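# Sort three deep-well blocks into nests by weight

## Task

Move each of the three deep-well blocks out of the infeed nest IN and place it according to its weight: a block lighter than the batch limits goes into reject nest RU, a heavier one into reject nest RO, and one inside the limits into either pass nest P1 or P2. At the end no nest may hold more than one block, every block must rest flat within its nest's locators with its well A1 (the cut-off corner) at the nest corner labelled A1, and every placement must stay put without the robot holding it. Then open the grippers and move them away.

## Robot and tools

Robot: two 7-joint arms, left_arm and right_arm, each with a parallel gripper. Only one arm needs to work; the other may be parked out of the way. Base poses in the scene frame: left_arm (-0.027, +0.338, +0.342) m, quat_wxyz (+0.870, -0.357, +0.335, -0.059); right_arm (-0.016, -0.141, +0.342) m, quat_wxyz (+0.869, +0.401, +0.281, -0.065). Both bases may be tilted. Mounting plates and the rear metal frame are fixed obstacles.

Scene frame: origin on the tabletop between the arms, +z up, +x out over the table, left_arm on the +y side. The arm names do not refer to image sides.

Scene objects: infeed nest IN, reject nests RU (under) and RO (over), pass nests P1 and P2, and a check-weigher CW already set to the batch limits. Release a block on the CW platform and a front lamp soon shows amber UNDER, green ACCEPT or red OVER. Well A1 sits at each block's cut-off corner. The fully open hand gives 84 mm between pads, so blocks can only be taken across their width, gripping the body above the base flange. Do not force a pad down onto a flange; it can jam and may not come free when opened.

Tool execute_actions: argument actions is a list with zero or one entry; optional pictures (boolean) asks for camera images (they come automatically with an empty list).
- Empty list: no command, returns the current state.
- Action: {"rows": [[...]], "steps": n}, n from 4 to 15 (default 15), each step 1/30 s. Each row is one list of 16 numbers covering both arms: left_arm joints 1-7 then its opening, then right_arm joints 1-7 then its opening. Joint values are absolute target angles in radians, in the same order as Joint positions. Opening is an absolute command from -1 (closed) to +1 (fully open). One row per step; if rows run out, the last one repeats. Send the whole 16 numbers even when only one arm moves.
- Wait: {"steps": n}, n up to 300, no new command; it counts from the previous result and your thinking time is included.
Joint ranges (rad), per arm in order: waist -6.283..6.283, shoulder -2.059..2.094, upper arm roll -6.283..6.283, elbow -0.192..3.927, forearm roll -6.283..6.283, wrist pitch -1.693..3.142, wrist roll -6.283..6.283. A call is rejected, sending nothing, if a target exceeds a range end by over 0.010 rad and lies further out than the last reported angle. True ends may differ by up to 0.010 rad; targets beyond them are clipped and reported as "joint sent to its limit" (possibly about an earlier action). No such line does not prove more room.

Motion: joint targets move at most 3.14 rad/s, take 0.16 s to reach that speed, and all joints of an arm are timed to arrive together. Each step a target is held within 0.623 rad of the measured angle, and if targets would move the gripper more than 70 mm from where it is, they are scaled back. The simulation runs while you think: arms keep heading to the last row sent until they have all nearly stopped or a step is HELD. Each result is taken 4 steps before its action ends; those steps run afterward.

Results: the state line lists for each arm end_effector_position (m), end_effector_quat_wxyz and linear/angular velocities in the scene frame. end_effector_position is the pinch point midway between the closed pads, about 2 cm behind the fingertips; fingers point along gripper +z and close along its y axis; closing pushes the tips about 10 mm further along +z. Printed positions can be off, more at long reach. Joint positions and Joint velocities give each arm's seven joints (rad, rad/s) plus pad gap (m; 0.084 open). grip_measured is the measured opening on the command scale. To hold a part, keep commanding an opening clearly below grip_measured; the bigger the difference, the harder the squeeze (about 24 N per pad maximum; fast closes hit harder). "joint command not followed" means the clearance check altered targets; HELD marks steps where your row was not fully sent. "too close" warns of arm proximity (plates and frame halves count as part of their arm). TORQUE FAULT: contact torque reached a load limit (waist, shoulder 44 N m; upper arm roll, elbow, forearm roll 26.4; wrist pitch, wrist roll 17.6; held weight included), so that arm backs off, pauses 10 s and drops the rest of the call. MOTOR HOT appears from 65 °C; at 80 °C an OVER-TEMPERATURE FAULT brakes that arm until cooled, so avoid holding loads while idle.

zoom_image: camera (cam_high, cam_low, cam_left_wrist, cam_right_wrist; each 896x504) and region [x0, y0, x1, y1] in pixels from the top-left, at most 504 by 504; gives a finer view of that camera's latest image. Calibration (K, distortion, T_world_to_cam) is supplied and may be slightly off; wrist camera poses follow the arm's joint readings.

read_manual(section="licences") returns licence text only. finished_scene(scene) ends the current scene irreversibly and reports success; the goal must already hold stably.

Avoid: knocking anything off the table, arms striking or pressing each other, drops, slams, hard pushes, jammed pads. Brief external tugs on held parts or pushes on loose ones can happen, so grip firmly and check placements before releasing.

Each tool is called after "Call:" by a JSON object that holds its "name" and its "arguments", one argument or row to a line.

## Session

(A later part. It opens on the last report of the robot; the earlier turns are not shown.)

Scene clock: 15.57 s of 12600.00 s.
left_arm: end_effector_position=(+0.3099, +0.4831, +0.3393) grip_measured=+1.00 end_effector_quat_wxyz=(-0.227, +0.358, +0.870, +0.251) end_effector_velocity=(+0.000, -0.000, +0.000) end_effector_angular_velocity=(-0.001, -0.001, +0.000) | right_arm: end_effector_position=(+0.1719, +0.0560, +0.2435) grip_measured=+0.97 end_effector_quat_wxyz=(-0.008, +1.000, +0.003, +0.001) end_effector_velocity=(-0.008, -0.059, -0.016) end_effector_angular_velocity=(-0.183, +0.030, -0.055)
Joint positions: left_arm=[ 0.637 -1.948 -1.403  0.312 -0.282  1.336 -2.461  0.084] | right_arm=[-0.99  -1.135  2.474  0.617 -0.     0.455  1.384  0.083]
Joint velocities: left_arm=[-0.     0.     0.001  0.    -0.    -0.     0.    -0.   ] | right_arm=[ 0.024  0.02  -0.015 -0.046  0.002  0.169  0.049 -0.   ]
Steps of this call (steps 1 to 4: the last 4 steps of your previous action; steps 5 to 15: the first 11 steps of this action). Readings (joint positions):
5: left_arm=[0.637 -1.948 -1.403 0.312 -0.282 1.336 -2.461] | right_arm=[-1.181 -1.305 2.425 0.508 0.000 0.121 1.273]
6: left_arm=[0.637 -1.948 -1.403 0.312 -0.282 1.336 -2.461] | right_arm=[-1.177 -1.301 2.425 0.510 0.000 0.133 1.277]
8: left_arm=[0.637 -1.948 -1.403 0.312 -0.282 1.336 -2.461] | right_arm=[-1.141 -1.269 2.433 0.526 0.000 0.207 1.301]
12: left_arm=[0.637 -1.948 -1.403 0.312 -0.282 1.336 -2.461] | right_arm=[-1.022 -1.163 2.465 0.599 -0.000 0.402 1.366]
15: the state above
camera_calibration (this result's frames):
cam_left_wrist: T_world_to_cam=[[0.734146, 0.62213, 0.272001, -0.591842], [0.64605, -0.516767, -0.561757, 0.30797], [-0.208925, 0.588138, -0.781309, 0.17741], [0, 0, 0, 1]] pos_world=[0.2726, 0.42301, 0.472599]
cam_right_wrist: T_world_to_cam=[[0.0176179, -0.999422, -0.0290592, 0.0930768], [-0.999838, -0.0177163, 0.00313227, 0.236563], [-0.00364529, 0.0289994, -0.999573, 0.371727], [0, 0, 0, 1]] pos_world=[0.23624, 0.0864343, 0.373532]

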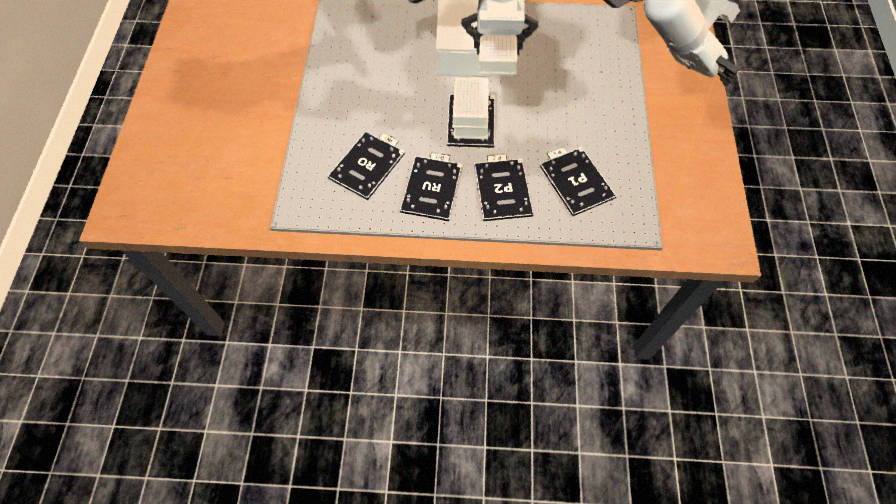

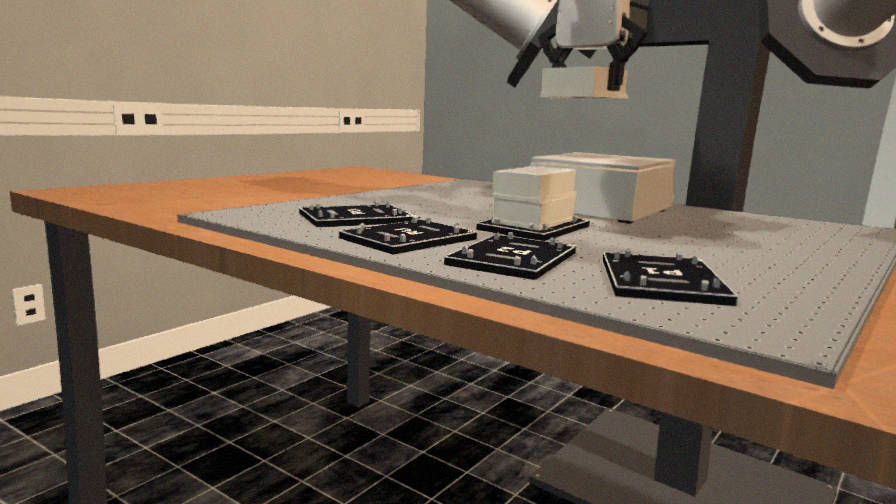

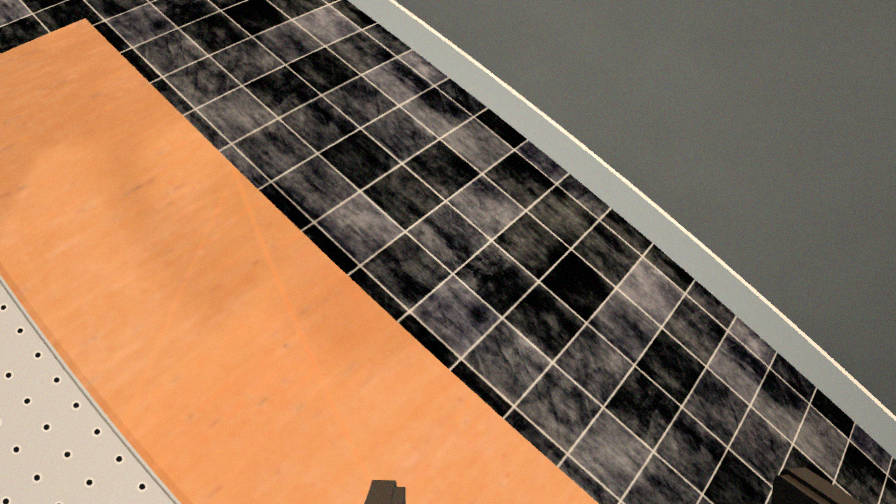

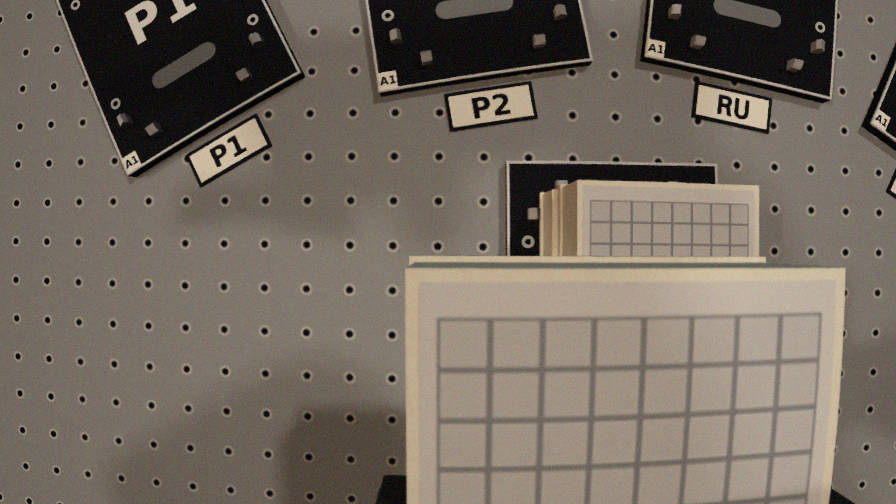

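Call:
{"name": "execute_actions", "arguments": {
  "actions": [
    {"rows":[[0.637,-1.948,-1.403,0.312,-0.282,1.336,-2.461,1,-0.9194,-1.2467,3.0097,0.531,0,0.3055,-1.1808,0.3]]}
  ]
}}

Call:
{"name": "execute_actions", "arguments": {
  "actions": [
    {"steps":50}
  ],
  "pictures": true
}}

Scene clock: 17.10 s of 12600.00 s.
left_arm: end_effector_position=(+0.3099, +0.4831, +0.3393) grip_measured=+1.00 end_effector_quat_wxyz=(-0.227, +0.358, +0.870, +0.251) end_effector_velocity=(-0.000, +0.000, -0.000) end_effector_angular_velocity=(+0.002, +0.000, -0.000) | right_arm: end_effector_position=(+0.0579, +0.0433, +0.2210) grip_measured=+0.97 end_effector_quat_wxyz=(-0.000, +0.943, +0.332, +0.006) end_effector_velocity=(+0.106, +0.028, +0.014) end_effector_angular_velocity=(+0.040, +0.015, -0.358)
Joint positions: left_arm=[ 0.637 -1.948 -1.403  0.312 -0.282  1.336 -2.461  0.084] | right_arm=[-0.953 -1.194  2.753  0.569 -0.001  0.385  1.012  0.083]
Joint velocities: left_arm=[ 0.    -0.001 -0.001 -0.001 -0.     0.     0.    -0.   ] | right_arm=[-0.049  0.037 -0.264  0.022  0.015  0.001  0.057  0.   ]
Kept back: nothing.
A step of this action was HELD (marked below), so the last 4 steps of it were dropped. An arm can still carry out its HELD step.
Steps of this call (steps 1 to 4: the last 4 steps of your previous action; steps 5 to 15: the robot went on to your last target; steps 16 to 35: nothing new was sent; steps 36 to 46: the first 11 steps of this action). Readings (joint positions):
36: left_arm=[0.637 -1.948 -1.403 0.312 -0.282 1.336 -2.461] | right_arm=[-0.993 -1.137 2.472 0.611 0.000 0.463 1.385]
37: left_arm=[0.637 -1.948 -1.403 0.312 -0.282 1.336 -2.461] | right_arm=[-0.992 -1.138 2.477 0.610 0.000 0.460 1.374]
39: left_arm=[0.637 -1.948 -1.403 0.312 -0.282 1.336 -2.461] | right_arm=[-0.986 -1.150 2.532 0.602 0.000 0.441 1.302]
43: left_arm=[0.637 -1.948 -1.403 0.312 -0.282 1.336 -2.461] | right_arm=[-0.961 -1.184 2.704 0.578 -0.000 0.395 1.081]
45: left_arm=[0.637 -1.948 -1.403 0.312 -0.282 1.336 -2.461] | right_arm=[-0.953 -1.195 2.757 0.569 -0.001 0.385 1.010] HELD
46: the state above HELD
joint command not followed: on one or more control steps a check withheld the commanded joint targets of the right arm, and it was not sent them on those steps. On the call's last step the targets were still withheld.
cause: the commanded joint targets would bring two parts of the arm too close to each other (joints 1 (waist) to 6 (wrist pitch) lie between them); next, command targets that bring no two parts of the arm closer together.

Scene clock: 18.77 s of 12600.00 s.
left_arm: end_effector_position=(+0.3099, +0.4831, +0.3393) grip_measured=+1.00 end_effector_quat_wxyz=(-0.227, +0.358, +0.870, +0.251) end_effector_velocity=(-0.000, -0.000, -0.000) end_effector_angular_velocity=(-0.000, +0.001, -0.001) | right_arm: end_effector_position=(+0.0625, +0.0460, +0.2224) grip_measured=+0.97 end_effector_quat_wxyz=(-0.003, +0.946, +0.324, +0.006) end_effector_velocity=(-0.000, +0.000, +0.000) end_effector_angular_velocity=(+0.000, -0.000, +0.001)
Joint positions: left_arm=[ 0.637 -1.948 -1.403  0.312 -0.282  1.336 -2.461  0.084] | right_arm=[-0.956 -1.192  2.741  0.572 -0.     0.384  1.016  0.083]
Joint velocities: left_arm=[-0.     0.001 -0.001 -0.     0.    -0.     0.    -0.   ] | right_arm=[ 0.     0.     0.001 -0.    -0.    -0.    -0.001 -0.   ]
Kept back: nothing.
Steps of this call (steps 1 to 50: nothing new was sent). Readings (joint positions):
1: left_arm=[0.637 -1.948 -1.403 0.312 -0.282 1.336 -2.461] | right_arm=[-0.955 -1.193 2.744 0.570 -0.000 0.385 1.014]
2: left_arm=[0.637 -1.948 -1.403 0.312 -0.282 1.336 -2.461] | right_arm=[-0.956 -1.192 2.738 0.571 0.000 0.385 1.015]
4: left_arm=[0.637 -1.948 -1.403 0.312 -0.282 1.336 -2.461] | right_arm=[-0.957 -1.191 2.735 0.572 0.000 0.384 1.016]
8: left_arm=[0.637 -1.948 -1.403 0.312 -0.282 1.336 -2.461] | right_arm=[-0.956 -1.191 2.739 0.572 0.000 0.384 1.016]
50: the state above
camera_calibration (this result's frames):
cam_left_wrist: T_world_to_cam=[[0.734145, 0.62213, 0.272002, -0.591842], [0.64605, -0.516767, -0.561757, 0.30797], [-0.208925, 0.588138, -0.781309, 0.17741], [0, 0, 0, 1]] pos_world=[0.2726, 0.42301, 0.472599]
cam_right_wrist: T_world_to_cam=[[0.621864, -0.783003, -0.0138541, 0.0332849], [-0.783118, -0.621836, -0.00675739, 0.143575], [-0.00332394, 0.0150516, -0.999881, 0.351284], [0, 0, 0, 1]] pos_world=[0.0929052, 0.110055, 0.352674]

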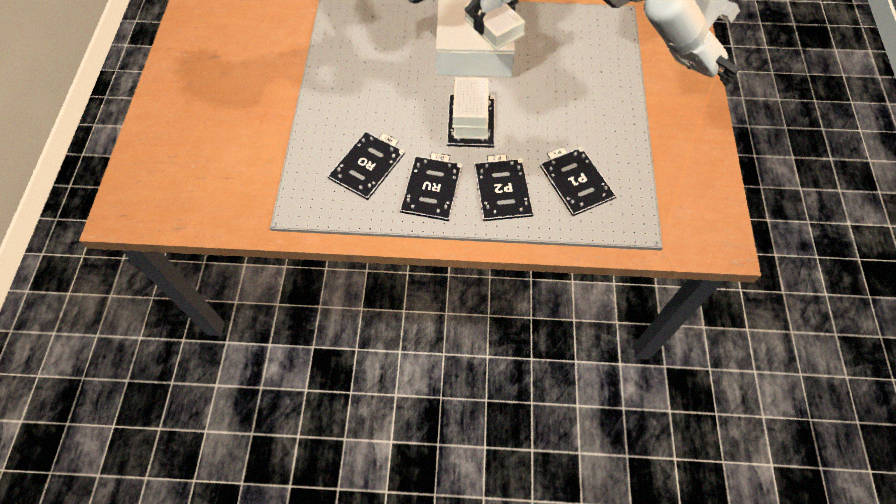

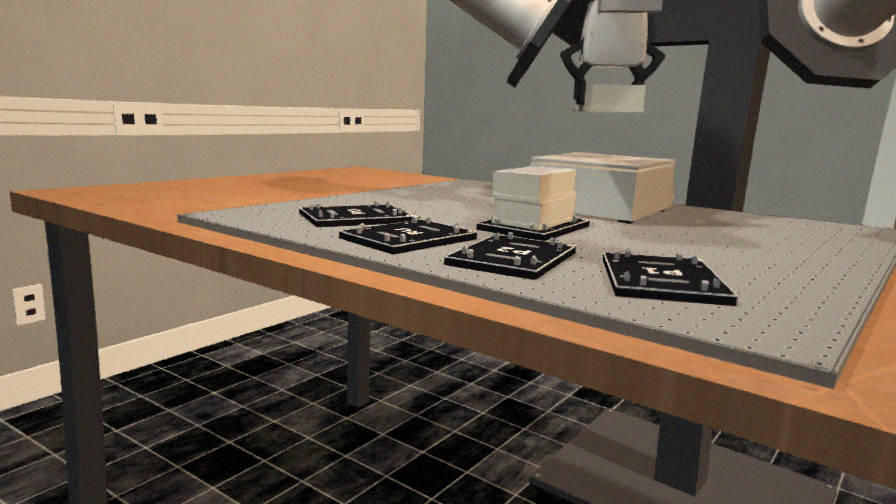

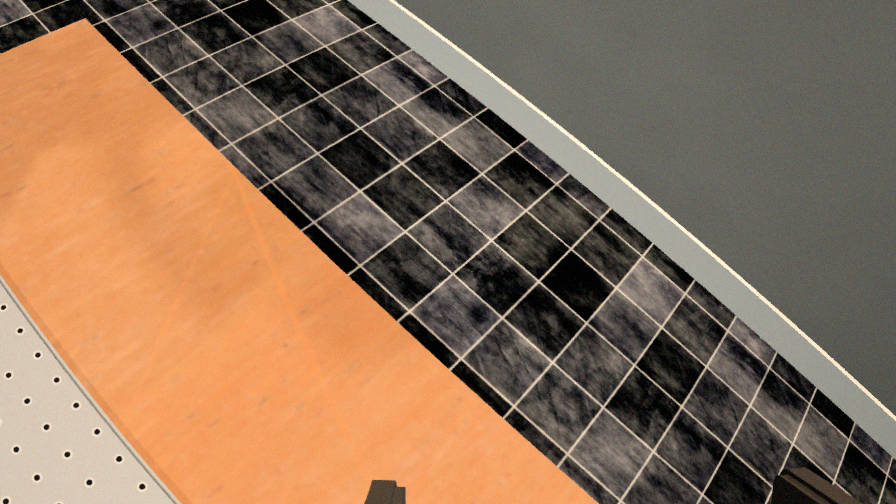

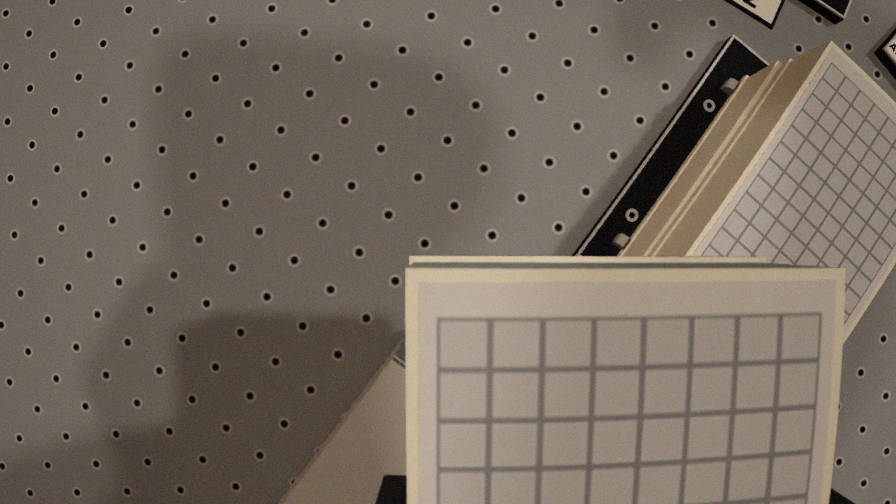

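Call:
{"name": "execute_actions", "arguments": {
  "actions": [
    {"rows":[[0.637,-1.948,-1.403,0.312,-0.282,1.336,-2.461,1,-1.05,-1.3,2.55,0.85,-3.1416,-0.52,3.4056,0.2]]}
  ]
}}

Call:
{"name": "execute_actions", "arguments": {
  "actions": [
    {"steps":45}
  ]
}}

Call:
{"name": "execute_actions", "arguments": {
  "actions": [
    {"rows":[[0.637,-1.948,-1.403,0.312,-0.282,1.336,-2.461,1,-1.0363,-1.5997,2.9096,1.1785,-3.1416,-0.5844,3.4056,0.2]]}
  ]
}}

Call:
{"name": "execute_actions", "arguments": {
  "actions": [
    {"steps":20}
  ],
  "pictures": true
}}

Scene clock: 19.83 s of 12600.00 s.
left_arm: end_effector_position=(+0.3099, +0.4831, +0.3393) grip_measured=+1.00 end_effector_quat_wxyz=(-0.227, +0.358, +0.870, +0.251) end_effector_velocity=(-0.000, -0.000, -0.000) end_effector_angular_velocity=(-0.002, +0.002, -0.000) | right_arm: end_effector_position=(+0.0757, +0.1023, +0.2415) grip_measured=+0.97 end_effector_quat_wxyz=(-0.078, +0.950, +0.298, +0.042) end_effector_velocity=(+0.052, +0.272, +0.113) end_effector_angular_velocity=(+0.849, -0.044, -0.218)
Joint positions: left_arm=[ 0.637 -1.948 -1.403  0.312 -0.282  1.336 -2.461  0.084] | right_arm=[-0.975 -1.214  2.702  0.628 -0.133  0.252  1.149  0.083]
Joint velocities: left_arm=[ 0.     0.002  0.001  0.    -0.    -0.    -0.    -0.   ] | right_arm=[-0.091 -0.101 -0.187  0.275 -0.684 -0.679  0.677  0.   ]
Steps of this call (steps 1 to 21: nothing new was sent; steps 22 to 32: the first 11 steps of this action). Readings (joint positions):
22: left_arm=[0.637 -1.948 -1.403 0.312 -0.282 1.336 -2.461] | right_arm=[-0.956 -1.192 2.741 0.572 -0.001 0.384 1.016]
23: left_arm=[0.637 -1.948 -1.403 0.312 -0.282 1.336 -2.461] | right_arm=[-0.956 -1.192 2.740 0.573 -0.003 0.381 1.019]
25: left_arm=[0.637 -1.948 -1.403 0.312 -0.282 1.336 -2.461] | right_arm=[-0.958 -1.195 2.736 0.578 -0.016 0.369 1.032]
29: left_arm=[0.637 -1.948 -1.403 0.312 -0.282 1.336 -2.461] | right_arm=[-0.966 -1.204 2.720 0.601 -0.069 0.316 1.085]
32: the state above

Scene clock: 21.33 s of 12600.00 s.
left_arm: end_effector_position=(+0.3099, +0.4831, +0.3393) grip_measured=+1.00 end_effector_quat_wxyz=(-0.227, +0.358, +0.870, +0.251) end_effector_velocity=(-0.000, -0.000, +0.000) end_effector_angular_velocity=(-0.001, +0.001, +0.000) | right_arm: end_effector_position=(+0.0520, +0.2157, +0.3231) grip_measured=+0.97 end_effector_quat_wxyz=(-0.330, +0.911, +0.245, +0.028) end_effector_velocity=(-0.011, -0.004, +0.005) end_effector_angular_velocity=(+0.023, +0.069, +0.011)
Joint positions: left_arm=[ 0.637 -1.948 -1.403  0.312 -0.282  1.336 -2.461  0.084] | right_arm=[-1.029 -1.275  2.571  0.764 -0.829 -0.261  1.845  0.083]
Joint velocities: left_arm=[-0.     0.001  0.001  0.001 -0.     0.001  0.     0.   ] | right_arm=[-0.006 -0.007 -0.039  0.016 -0.219 -0.077  0.22   0.   ]
Kept back: nothing.
Steps of this call (steps 1 to 4: the last 4 steps of your previous action; steps 5 to 45: the robot went on to your last target). Readings (joint positions):
1: left_arm=[0.637 -1.948 -1.403 0.312 -0.282 1.336 -2.461] | right_arm=[-0.978 -1.217 2.696 0.637 -0.156 0.229 1.172]
2: left_arm=[0.637 -1.948 -1.403 0.312 -0.282 1.336 -2.461] | right_arm=[-0.981 -1.220 2.690 0.646 -0.179 0.205 1.195]
4: left_arm=[0.637 -1.948 -1.403 0.312 -0.282 1.336 -2.461] | right_arm=[-0.986 -1.227 2.679 0.662 -0.226 0.159 1.242]
8: left_arm=[0.637 -1.948 -1.403 0.312 -0.282 1.336 -2.461] | right_arm=[-0.996 -1.238 2.659 0.691 -0.320 0.065 1.336]
45: the state above

Scene clock: 31.47 s of 12600.00 s.
left_arm: end_effector_position=(+0.3099, +0.4831, +0.3393) grip_measured=+1.00 end_effector_quat_wxyz=(-0.227, +0.358, +0.870, +0.251) end_effector_velocity=(-0.000, -0.000, -0.000) end_effector_angular_velocity=(-0.001, +0.001, -0.000) | right_arm: end_effector_position=(+0.0810, +0.2177, +0.3226) grip_measured=+0.97 end_effector_quat_wxyz=(-0.329, +0.916, +0.225, +0.040) end_effector_velocity=(+0.001, -0.000, -0.000) end_effector_angular_velocity=(-0.001, +0.000, -0.000)
Joint positions: left_arm=[ 0.637 -1.948 -1.403  0.312 -0.282  1.336 -2.461  0.084] | right_arm=[-1.029 -1.279  2.516  0.769 -0.851 -0.268  1.867  0.083]
Joint velocities: left_arm=[ 0.     0.001 -0.     0.001  0.     0.001  0.    -0.   ] | right_arm=[-0.002  0.    -0.001 -0.    -0.001  0.    -0.    -0.   ]
TORQUE FAULT: the external load on joint 3 (upper arm roll) of the right arm reached its load limit, and that arm stopped for 10 seconds. A torque fault stops only its own arm. That arm's remaining commands of this call were not run. Joint 3 (upper arm roll) of that arm moved back by up to 3 degrees. That arm holds there, with its grip as last carried out, and accepts commands again: back off and push less far. That arm stops again, at the same cost, whenever a joint's load reaches its limit.
Kept back: nothing.
The stop of the right arm began at step 4 of this call (marked STOPPED below). From that step on that arm followed nothing that you had sent. 12 of its steps, steps kept back included, did not run and will not run. The other arm was sent all steps of this action in this call, none kept back. Nothing is kept back now, and the robot has no last target.
Steps of this call (steps 1 to 11: the first 11 steps of this action; steps 12 to 15: the last 4 steps of this action, not kept back; steps 16 to 304: the stop continued). Readings (joint positions):
1: left_arm=[0.637 -1.948 -1.403 0.312 -0.282 1.336 -2.461] | right_arm=[-1.029 -1.275 2.570 0.765 -0.836 -0.263 1.852]
2: left_arm=[0.637 -1.948 -1.403 0.312 -0.282 1.336 -2.461] | right_arm=[-1.029 -1.277 2.569 0.767 -0.843 -0.266 1.860]
4: left_arm=[0.637 -1.948 -1.403 0.312 -0.282 1.336 -2.461] | right_arm=[-1.028 -1.278 2.563 0.766 -0.852 -0.266 1.867] STOPPED (the right arm)
8: left_arm=[0.637 -1.948 -1.403 0.312 -0.282 1.336 -2.461] | right_arm=[-1.024 -1.275 2.529 0.774 -0.852 -0.272 1.866]
304: the state above

Scene clock: 31.50 s of 12600.00 s.
left_arm: end_effector_position=(+0.3099, +0.4831, +0.3393) grip_measured=+1.00 end_effector_quat_wxyz=(-0.227, +0.358, +0.870, +0.251) end_effector_velocity=(-0.000, +0.000, -0.000) end_effector_angular_velocity=(-0.001, +0.002, +0.000) | right_arm: end_effector_position=(+0.0810, +0.2177, +0.3226) grip_measured=+0.97 end_effector_quat_wxyz=(-0.329, +0.916, +0.225, +0.040) end_effector_velocity=(-0.000, +0.000, +0.000) end_effector_angular_velocity=(+0.000, -0.001, +0.001)
Joint positions: left_arm=[ 0.637 -1.948 -1.403  0.312 -0.282  1.336 -2.461  0.084] | right_arm=[-1.029 -1.279  2.516  0.769 -0.851 -0.268  1.867  0.083]
Joint velocities: left_arm=[ 0.     0.002 -0.    -0.001  0.     0.     0.     0.   ] | right_arm=[ 0.001  0.     0.    -0.    -0.     0.    -0.     0.   ]
Kept back: nothing.
A stop began in an earlier call of the same reply, so what this call sent did not run. Send another action.
Steps of this call (step 1: nothing new was sent). Readings (joint positions):
1: the state above
camera_calibration (this result's frames):
cam_left_wrist: T_world_to_cam=[[0.734145, 0.62213, 0.272002, -0.591842], [0.64605, -0.516767, -0.561757, 0.30797], [-0.208925, 0.588138, -0.781309, 0.17741], [0, 0, 0, 1]] pos_world=[0.2726, 0.42301, 0.472599]
cam_right_wrist: T_world_to_cam=[[0.447348, -0.670522, -0.591844, 0.333696], [-0.89041, -0.396032, -0.224342, 0.295168], [-0.0839631, 0.627343, -0.774204, 0.249322], [0, 0, 0, 1]] pos_world=[0.134476, 0.184235, 0.456741]

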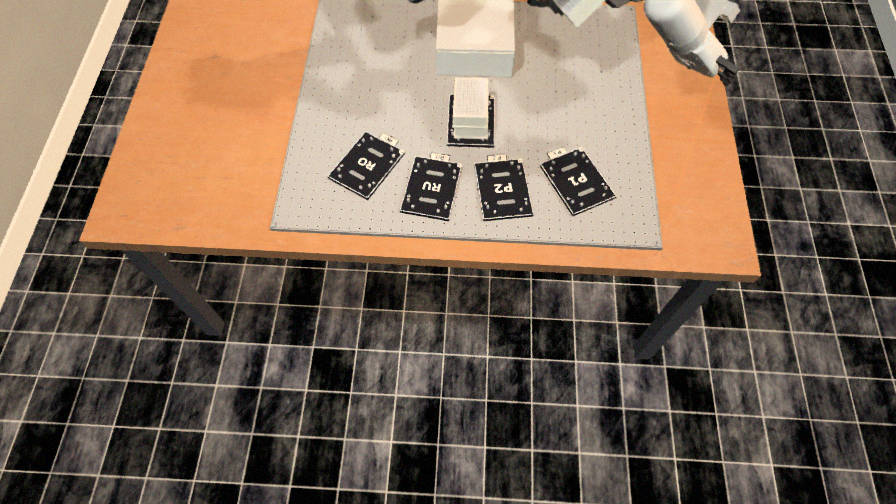

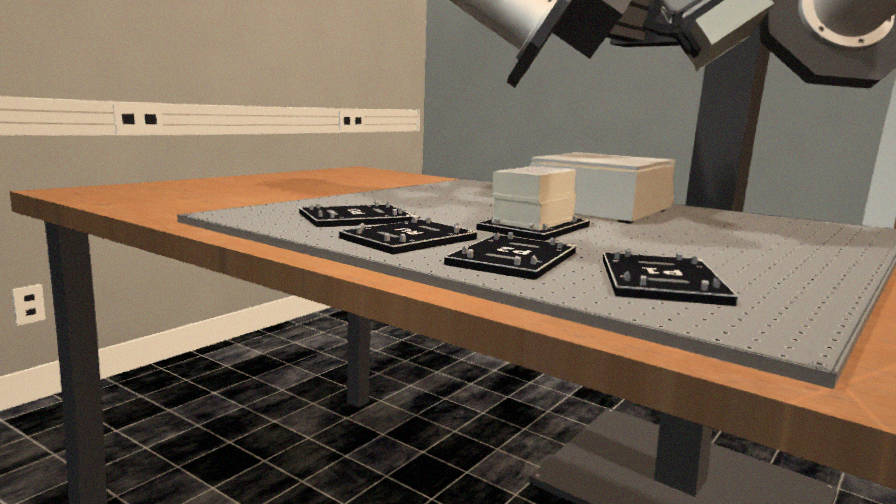

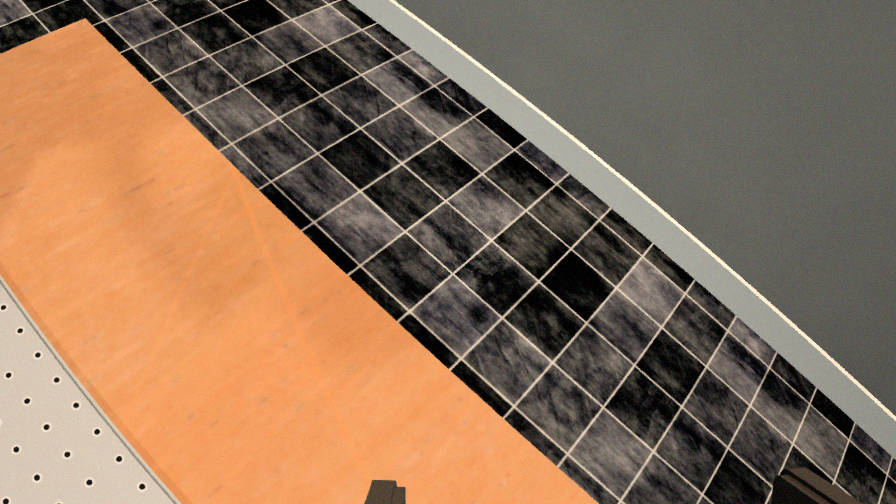

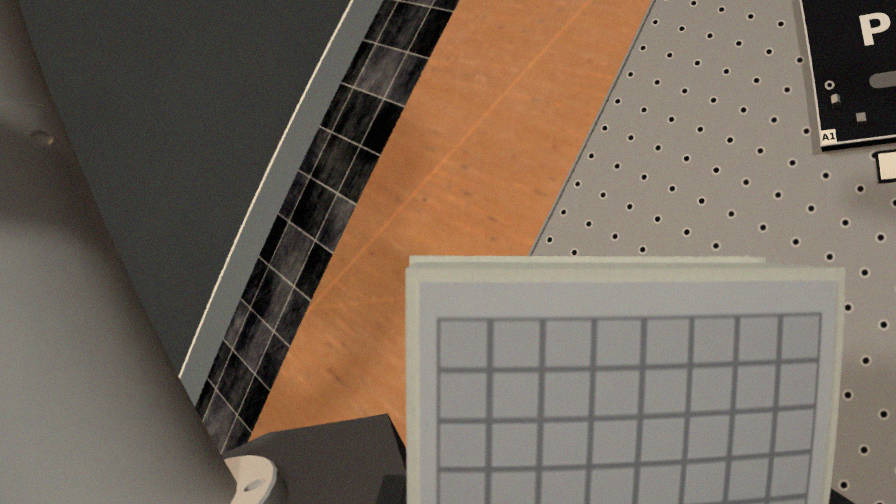

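Call:
{"name": "execute_actions", "arguments": {
  "actions": [
    {"rows":[[0.637,-1.948,-1.403,0.312,-0.282,1.336,-2.461,1,-1.03,-1.28,1.9,0.77,-0.851,-0.268,1.867,0.2]]}
  ]
}}

Call:
{"name": "execute_actions", "arguments": {
  "actions": [
    {"steps":15}
  ]
}}

Call:
{"name": "execute_actions", "arguments": {
  "actions": [
    {"rows":[[0.637,-1.948,-1.403,0.312,-0.282,1.336,-2.461,1,-1.05,-1.3,1.9,0.85,-3.1416,-0.52,3.4056,0.2]]}
  ]
}}

Call:
{"name": "execute_actions", "arguments": {
  "actions": [
    {"steps":90}
  ]
}}

Scene clock: 44.20 s of 12600.00 s.
left_arm: end_effector_position=(+0.3099, +0.4831, +0.3393) grip_measured=+1.00 end_effector_quat_wxyz=(-0.227, +0.358, +0.870, +0.251) end_effector_velocity=(+0.000, -0.000, -0.000) end_effector_angular_velocity=(-0.000, -0.000, -0.001) | right_arm: end_effector_position=(+0.2648, +0.1957, +0.3305) grip_measured=+0.97 end_effector_quat_wxyz=(-0.310, +0.937, +0.096, +0.133) end_effector_velocity=(+0.593, -0.167, +0.053) end_effector_angular_velocity=(+0.007, -0.298, -1.030)
Joint positions: left_arm=[ 0.637 -1.948 -1.403  0.312 -0.282  1.336 -2.461  0.084] | right_arm=[-1.03  -1.28   2.194  0.77  -0.851 -0.268  1.867  0.083]
Joint velocities: left_arm=[-0.     0.    -0.    -0.    -0.    -0.001  0.    -0.   ] | right_arm=[-0.006  0.002 -1.068  0.002  0.001  0.002  0.001  0.   ]
Steps of this call (steps 1 to 90: nothing new was sent; then 9.33 s passed at rest; steps 91 to 101: the first 11 steps of this action). Readings (joint positions):
91: left_arm=[0.637 -1.948 -1.403 0.312 -0.282 1.336 -2.461] | right_arm=[-1.029 -1.279 2.515 0.769 -0.851 -0.268 1.867]
92: left_arm=[0.637 -1.948 -1.403 0.312 -0.282 1.336 -2.461] | right_arm=[-1.029 -1.279 2.508 0.769 -0.851 -0.269 1.867]
94: left_arm=[0.637 -1.948 -1.403 0.312 -0.282 1.336 -2.461] | right_arm=[-1.026 -1.280 2.452 0.769 -0.852 -0.269 1.867]
98: left_arm=[0.637 -1.948 -1.403 0.312 -0.282 1.336 -2.461] | right_arm=[-1.030 -1.280 2.299 0.770 -0.851 -0.268 1.867]
101: the state above

Scene clock: 44.70 s of 12600.00 s.
left_arm: end_effector_position=(+0.3099, +0.4831, +0.3393) grip_measured=+1.00 end_effector_quat_wxyz=(-0.227, +0.358, +0.870, +0.251) end_effector_velocity=(-0.001, +0.000, -0.000) end_effector_angular_velocity=(-0.000, +0.001, +0.002) | right_arm: end_effector_position=(+0.4151, +0.1293, +0.3515) grip_measured=+0.97 end_effector_quat_wxyz=(-0.285, +0.934, -0.021, +0.213) end_effector_velocity=(+0.009, -0.004, +0.002) end_effector_angular_velocity=(+0.002, -0.006, -0.018)
Joint positions: left_arm=[ 0.637 -1.948 -1.403  0.312 -0.282  1.336 -2.461  0.084] | right_arm=[-1.029 -1.281  1.905  0.77  -0.851 -0.269  1.867  0.083]
Joint velocities: left_arm=[ 0.     0.     0.001 -0.001  0.     0.001 -0.    -0.   ] | right_arm=[-0.001  0.    -0.016  0.003  0.002  0.002 -0.001  0.   ]
Kept back: nothing.
Steps of this call (steps 1 to 4: the last 4 steps of your previous action; steps 5 to 15: the robot went on to your last target). Readings (joint positions):
1: left_arm=[0.637 -1.948 -1.403 0.312 -0.282 1.336 -2.461] | right_arm=[-1.030 -1.279 2.158 0.770 -0.851 -0.268 1.867]
2: left_arm=[0.637 -1.948 -1.403 0.312 -0.282 1.336 -2.461] | right_arm=[-1.030 -1.279 2.123 0.770 -0.851 -0.268 1.867]
4: left_arm=[0.637 -1.948 -1.403 0.312 -0.282 1.336 -2.461] | right_arm=[-1.031 -1.280 2.053 0.770 -0.851 -0.268 1.867]
8: left_arm=[0.637 -1.948 -1.403 0.312 -0.282 1.336 -2.461] | right_arm=[-1.031 -1.279 1.921 0.770 -0.851 -0.267 1.867]
15: the state above

Scene clock: 45.07 s of 12600.00 s.
left_arm: end_effector_position=(+0.3099, +0.4831, +0.3393) grip_measured=+1.00 end_effector_quat_wxyz=(-0.227, +0.358, +0.870, +0.251) end_effector_velocity=(-0.000, -0.000, -0.000) end_effector_angular_velocity=(-0.001, +0.002, +0.001) | right_arm: end_effector_position=(+0.3135, +0.1227, +0.3268) grip_measured=+0.97 end_effector_quat_wxyz=(-0.298, +0.952, +0.013, +0.070) end_effector_velocity=(-0.284, -0.324, -0.246) end_effector_angular_velocity=(-0.943, +0.933, +0.155)
Joint positions: left_arm=[ 0.637 -1.948 -1.403  0.312 -0.282  1.336 -2.461  0.084] | right_arm=[-1.046 -1.297  1.903  0.837 -1.586 -0.477  2.601  0.083]
Joint velocities: left_arm=[ 0.     0.001  0.001  0.    -0.     0.001 -0.    -0.   ] | right_arm=[-0.037 -0.03  -0.016  0.086 -2.85  -0.34   2.834 -0.   ]
Steps of this call (steps 1 to 11: the first 11 steps of this action). Readings (joint positions):
1: left_arm=[0.637 -1.948 -1.403 0.312 -0.282 1.336 -2.461] | right_arm=[-1.029 -1.280 1.904 0.770 -0.852 -0.269 1.868]
2: left_arm=[0.637 -1.948 -1.403 0.312 -0.282 1.336 -2.461] | right_arm=[-1.030 -1.281 1.903 0.771 -0.862 -0.273 1.879]
4: left_arm=[0.637 -1.948 -1.403 0.312 -0.282 1.336 -2.461] | right_arm=[-1.033 -1.283 1.900 0.780 -0.935 -0.303 1.953]
8: left_arm=[0.637 -1.948 -1.403 0.312 -0.282 1.336 -2.461] | right_arm=[-1.041 -1.292 1.902 0.821 -1.288 -0.422 2.305]
11: the state above

Scene clock: 48.07 s of 12600.00 s.
left_arm: end_effector_position=(+0.3099, +0.4831, +0.3393) grip_measured=+1.00 end_effector_quat_wxyz=(-0.227, +0.358, +0.870, +0.251) end_effector_velocity=(-0.000, +0.000, -0.000) end_effector_angular_velocity=(-0.001, +0.000, -0.000) | right_arm: end_effector_position=(+0.3585, -0.1267, +0.2682) grip_measured=+0.97 end_effector_quat_wxyz=(+0.067, +0.953, +0.280, +0.099) end_effector_velocity=(-0.000, +0.000, -0.000) end_effector_angular_velocity=(+0.001, +0.001, -0.002)
Joint positions: left_arm=[ 0.637 -1.948 -1.403  0.312 -0.282  1.336 -2.461  0.084] | right_arm=[-1.05  -1.3    1.9    0.85  -3.142 -0.52   3.406  0.083]
Joint velocities: left_arm=[-0.     0.001  0.    -0.001 -0.    -0.001  0.    -0.   ] | right_arm=[-0.     0.     0.     0.     0.002 -0.001  0.    -0.   ]
Kept back: nothing.
Steps of this call (steps 1 to 4: the last 4 steps of your previous action; steps 5 to 45: the robot went on to your last target; steps 46 to 90: nothing new was sent). Readings (joint positions):
1: left_arm=[0.637 -1.948 -1.403 0.312 -0.282 1.336 -2.461] | right_arm=[-1.047 -1.298 1.902 0.839 -1.680 -0.486 2.695]
2: left_arm=[0.637 -1.948 -1.403 0.312 -0.282 1.336 -2.461] | right_arm=[-1.048 -1.298 1.902 0.841 -1.772 -0.494 2.787]
4: left_arm=[0.637 -1.948 -1.403 0.312 -0.282 1.336 -2.461] | right_arm=[-1.049 -1.299 1.901 0.844 -1.953 -0.503 2.967]
8: left_arm=[0.637 -1.948 -1.403 0.312 -0.282 1.336 -2.461] | right_arm=[-1.050 -1.300 1.900 0.847 -2.308 -0.513 3.215]
90: the state above
All arms were judged still, so your last target was given up. Only a new action makes them travel on or press farther. Fingers that are still opening or closing keep moving.

Call:
{"name": "execute_actions", "arguments": {
  "actions": [
    {"rows":[[0.637,-1.948,-1.403,0.312,-0.282,1.336,-2.461,1,-1.06,-1.52,2.5,1.15,-3.1416,-0.5844,3.4056,0.2]]}
  ]
}}

Call:
{"name": "execute_actions", "arguments": {
  "actions": [
    {"steps":15}
  ]
}}

Call:
{"name": "execute_actions", "arguments": {
  "actions": [
    {"rows":[[0.637,-1.948,-1.403,0.312,-0.282,1.336,-2.461,1,-1.0363,-1.5997,2.9096,1.1785,-3.1416,-0.5844,3.4056,0.2]]}
  ]
}}

Call:
{"name": "execute_actions", "arguments": {
  "actions": [
    {"steps":13}
  ],
  "pictures": true
}}

Scene clock: 48.60 s of 12600.00 s.
left_arm: end_effector_position=(+0.3099, +0.4831, +0.3393) grip_measured=+1.00 end_effector_quat_wxyz=(-0.227, +0.358, +0.870, +0.251) end_effector_velocity=(+0.000, -0.000, -0.000) end_effector_angular_velocity=(+0.000, +0.000, -0.001) | right_arm: end_effector_position=(+0.2686, +0.0037, +0.2526) grip_measured=+0.97 end_effector_quat_wxyz=(+0.048, +0.875, +0.471, +0.104) end_effector_velocity=(-0.432, +0.351, -0.091) end_effector_angular_velocity=(-0.041, +0.204, +1.297)
Joint positions: left_arm=[ 0.637 -1.948 -1.403  0.312 -0.282  1.336 -2.461  0.084] | right_arm=[-1.056 -1.443  2.291  1.046 -3.141 -0.561  3.406  0.083]
Joint velocities: left_arm=[-0.     0.    -0.001  0.    -0.    -0.     0.    -0.   ] | right_arm=[-0.014 -0.463  1.263  0.622  0.003 -0.134  0.001 -0.   ]
Steps of this call (steps 1 to 5: nothing new was sent; steps 6 to 16: the first 11 steps of this action). Readings (joint positions):
6: left_arm=[0.637 -1.948 -1.403 0.312 -0.282 1.336 -2.461] | right_arm=[-1.050 -1.300 1.901 0.850 -3.142 -0.520 3.406]
7: left_arm=[0.637 -1.948 -1.403 0.312 -0.282 1.336 -2.461] | right_arm=[-1.051 -1.303 1.908 0.854 -3.142 -0.522 3.406]
9: left_arm=[0.637 -1.948 -1.403 0.312 -0.282 1.336 -2.461] | right_arm=[-1.054 -1.327 1.971 0.887 -3.143 -0.530 3.406]
13: left_arm=[0.637 -1.948 -1.403 0.312 -0.282 1.336 -2.461] | right_arm=[-1.054 -1.396 2.164 0.984 -3.142 -0.548 3.406]
16: the state above

Scene clock: 49.10 s of 12600.00 s.
left_arm: end_effector_position=(+0.3099, +0.4831, +0.3393) grip_measured=+1.00 end_effector_quat_wxyz=(-0.227, +0.358, +0.870, +0.251) end_effector_velocity=(+0.000, -0.000, +0.000) end_effector_angular_velocity=(-0.000, -0.001, +0.000) | right_arm: end_effector_position=(+0.1883, +0.0520, +0.2358) grip_measured=+0.97 end_effector_quat_wxyz=(+0.029, +0.824, +0.560, +0.085) end_effector_velocity=(-0.011, +0.004, -0.001) end_effector_angular_velocity=(+0.002, +0.007, +0.020)
Joint positions: left_arm=[ 0.637 -1.948 -1.403  0.312 -0.282  1.336 -2.461  0.084] | right_arm=[-1.06  -1.519  2.498  1.149 -3.142 -0.585  3.406  0.083]
Joint velocities: left_arm=[ 0.    -0.     0.001  0.     0.    -0.    -0.    -0.   ] | right_arm=[ 0.005 -0.006  0.022  0.006  0.004  0.001  0.     0.   ]
Kept back: nothing.
Steps of this call (steps 1 to 4: the last 4 steps of your previous action; steps 5 to 15: the robot went on to your last target). Readings (joint positions):
1: left_arm=[0.637 -1.948 -1.403 0.312 -0.282 1.336 -2.461] | right_arm=[-1.057 -1.459 2.333 1.067 -3.141 -0.566 3.406]
2: left_arm=[0.637 -1.948 -1.403 0.312 -0.282 1.336 -2.461] | right_arm=[-1.057 -1.474 2.374 1.087 -3.141 -0.570 3.406]
4: left_arm=[0.637 -1.948 -1.403 0.312 -0.282 1.336 -2.461] | right_arm=[-1.059 -1.502 2.452 1.125 -3.141 -0.579 3.406]
8: left_arm=[0.637 -1.948 -1.403 0.312 -0.282 1.336 -2.461] | right_arm=[-1.059 -1.520 2.501 1.148 -3.141 -0.584 3.406]
15: the state above

Scene clock: 49.47 s of 12600.00 s.
left_arm: end_effector_position=(+0.3099, +0.4831, +0.3393) grip_measured=+1.00 end_effector_quat_wxyz=(-0.227, +0.358, +0.870, +0.251) end_effector_velocity=(-0.000, -0.000, -0.000) end_effector_angular_velocity=(-0.000, +0.002, -0.001) | right_arm: end_effector_position=(+0.0220, +0.0413, +0.2032) grip_measured=+0.97 end_effector_quat_wxyz=(+0.003, +0.722, +0.691, +0.011) end_effector_velocity=(-0.484, -0.128, -0.069) end_effector_angular_velocity=(-0.240, +0.439, +0.937)
Joint positions: left_arm=[ 0.637 -1.948 -1.403  0.312 -0.282  1.336 -2.461  0.084] | right_arm=[-1.039 -1.59   2.86   1.175 -3.141 -0.584  3.406  0.083]
Joint velocities: left_arm=[-0.     0.002 -0.001  0.    -0.     0.     0.    -0.   ] | right_arm=[ 0.077 -0.208  1.055  0.061  0.015  0.    -0.    -0.   ]
Steps of this call (steps 1 to 11: the first 11 steps of this action). Readings (joint positions):
1: left_arm=[0.637 -1.948 -1.403 0.312 -0.282 1.336 -2.461] | right_arm=[-1.060 -1.519 2.499 1.149 -3.142 -0.585 3.406]
2: left_arm=[0.637 -1.948 -1.403 0.312 -0.282 1.336 -2.461] | right_arm=[-1.060 -1.521 2.506 1.150 -3.142 -0.585 3.406]
4: left_arm=[0.637 -1.948 -1.403 0.312 -0.282 1.336 -2.461] | right_arm=[-1.058 -1.532 2.566 1.156 -3.144 -0.584 3.406]
8: left_arm=[0.637 -1.948 -1.403 0.312 -0.282 1.336 -2.461] | right_arm=[-1.046 -1.567 2.743 1.167 -3.141 -0.584 3.406]
11: the state above

Scene clock: 49.90 s of 12600.00 s.
left_arm: end_effector_position=(+0.3099, +0.4831, +0.3393) grip_measured=+1.00 end_effector_quat_wxyz=(-0.227, +0.358, +0.870, +0.251) end_effector_velocity=(-0.000, +0.000, -0.000) end_effector_angular_velocity=(-0.000, +0.000, +0.000) | right_arm: end_effector_position=(+0.0003, +0.0353, +0.2004) grip_measured=+0.97 end_effector_quat_wxyz=(-0.000, +0.708, +0.707, +0.000) end_effector_velocity=(-0.004, -0.002, -0.001) end_effector_angular_velocity=(-0.002, +0.002, +0.007)
Joint positions: left_arm=[ 0.637 -1.948 -1.403  0.312 -0.282  1.336 -2.461  0.084] | right_arm=[-1.037 -1.599  2.908  1.178 -3.142 -0.584  3.406  0.083]
Joint velocities: left_arm=[ 0.     0.     0.    -0.001 -0.    -0.001  0.     0.   ] | right_arm=[ 0.003 -0.003  0.009  0.     0.001  0.     0.002  0.   ]
Kept back: nothing.
Steps of this call (steps 1 to 4: the last 4 steps of your previous action; steps 5 to 13: the robot went on to your last target). Readings (joint positions):
1: left_arm=[0.637 -1.948 -1.403 0.312 -0.282 1.336 -2.461] | right_arm=[-1.036 -1.596 2.891 1.176 -3.141 -0.584 3.406]
2: left_arm=[0.637 -1.948 -1.403 0.312 -0.282 1.336 -2.461] | right_arm=[-1.035 -1.600 2.908 1.177 -3.140 -0.584 3.406]
4: left_arm=[0.637 -1.948 -1.403 0.312 -0.282 1.336 -2.461] | right_arm=[-1.035 -1.600 2.912 1.177 -3.141 -0.585 3.406]
8: left_arm=[0.637 -1.948 -1.403 0.312 -0.282 1.336 -2.461] | right_arm=[-1.037 -1.599 2.905 1.179 -3.142 -0.585 3.406]
13: the state above
camera_calibration (this result's frames):
cam_left_wrist: T_world_to_cam=[[0.734145, 0.62213, 0.272002, -0.591843], [0.64605, -0.516767, -0.561757, 0.30797], [-0.208925, 0.588138, -0.781309, 0.17741], [0, 0, 0, 1]] pos_world=[0.2726, 0.42301, 0.472599]
cam_right_wrist: T_world_to_cam=[[0.999874, 0.0100922, -0.0122194, 0.0348703], [0.010155, -0.999935, 0.00509088, 0.0987693], [-0.0121672, -0.00521433, -0.999912, 0.329946], [0, 0, 0, 1]] pos_world=[-0.0318544, 0.100131, 0.32984]

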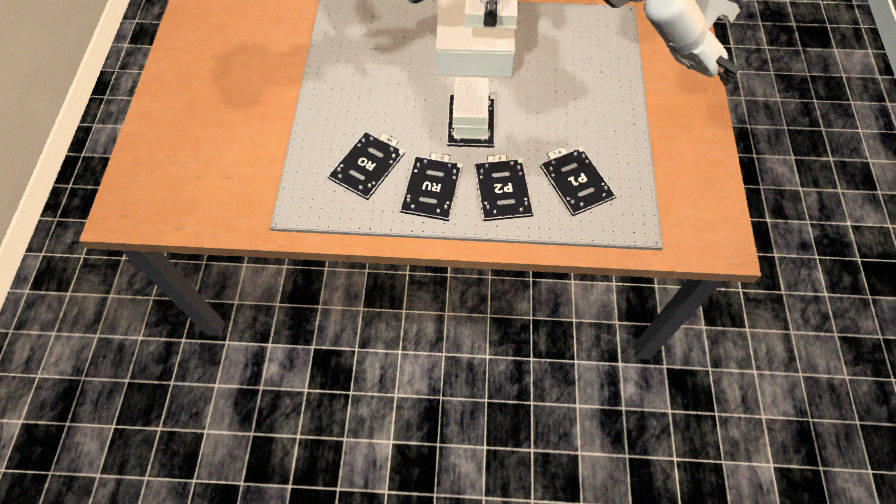

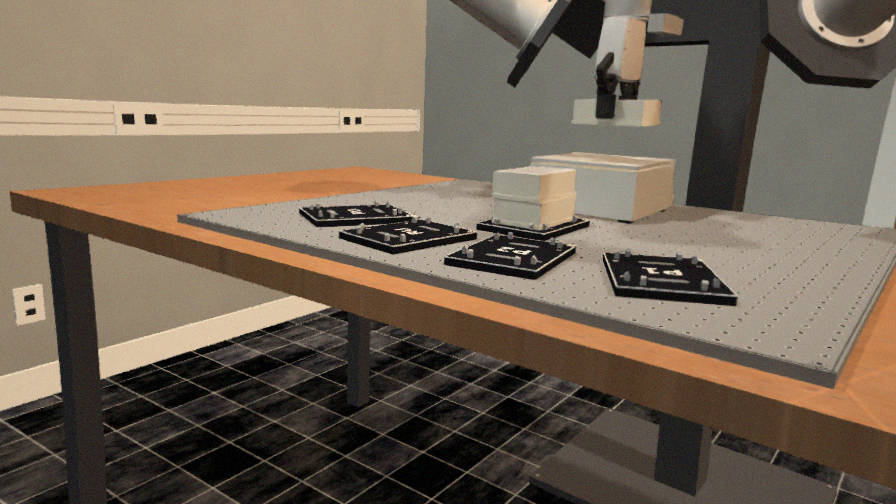

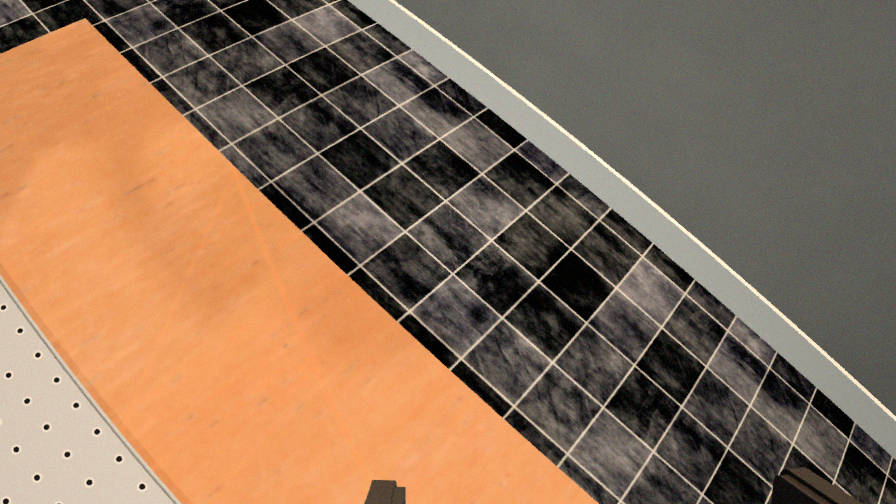

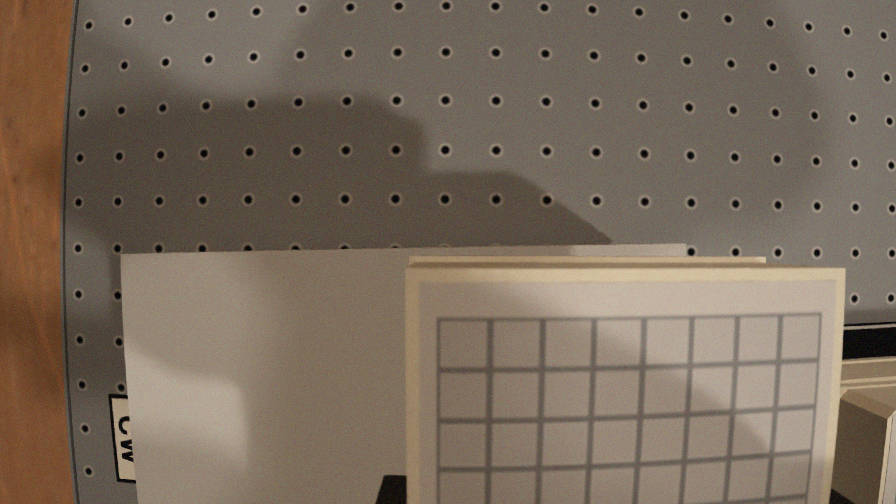

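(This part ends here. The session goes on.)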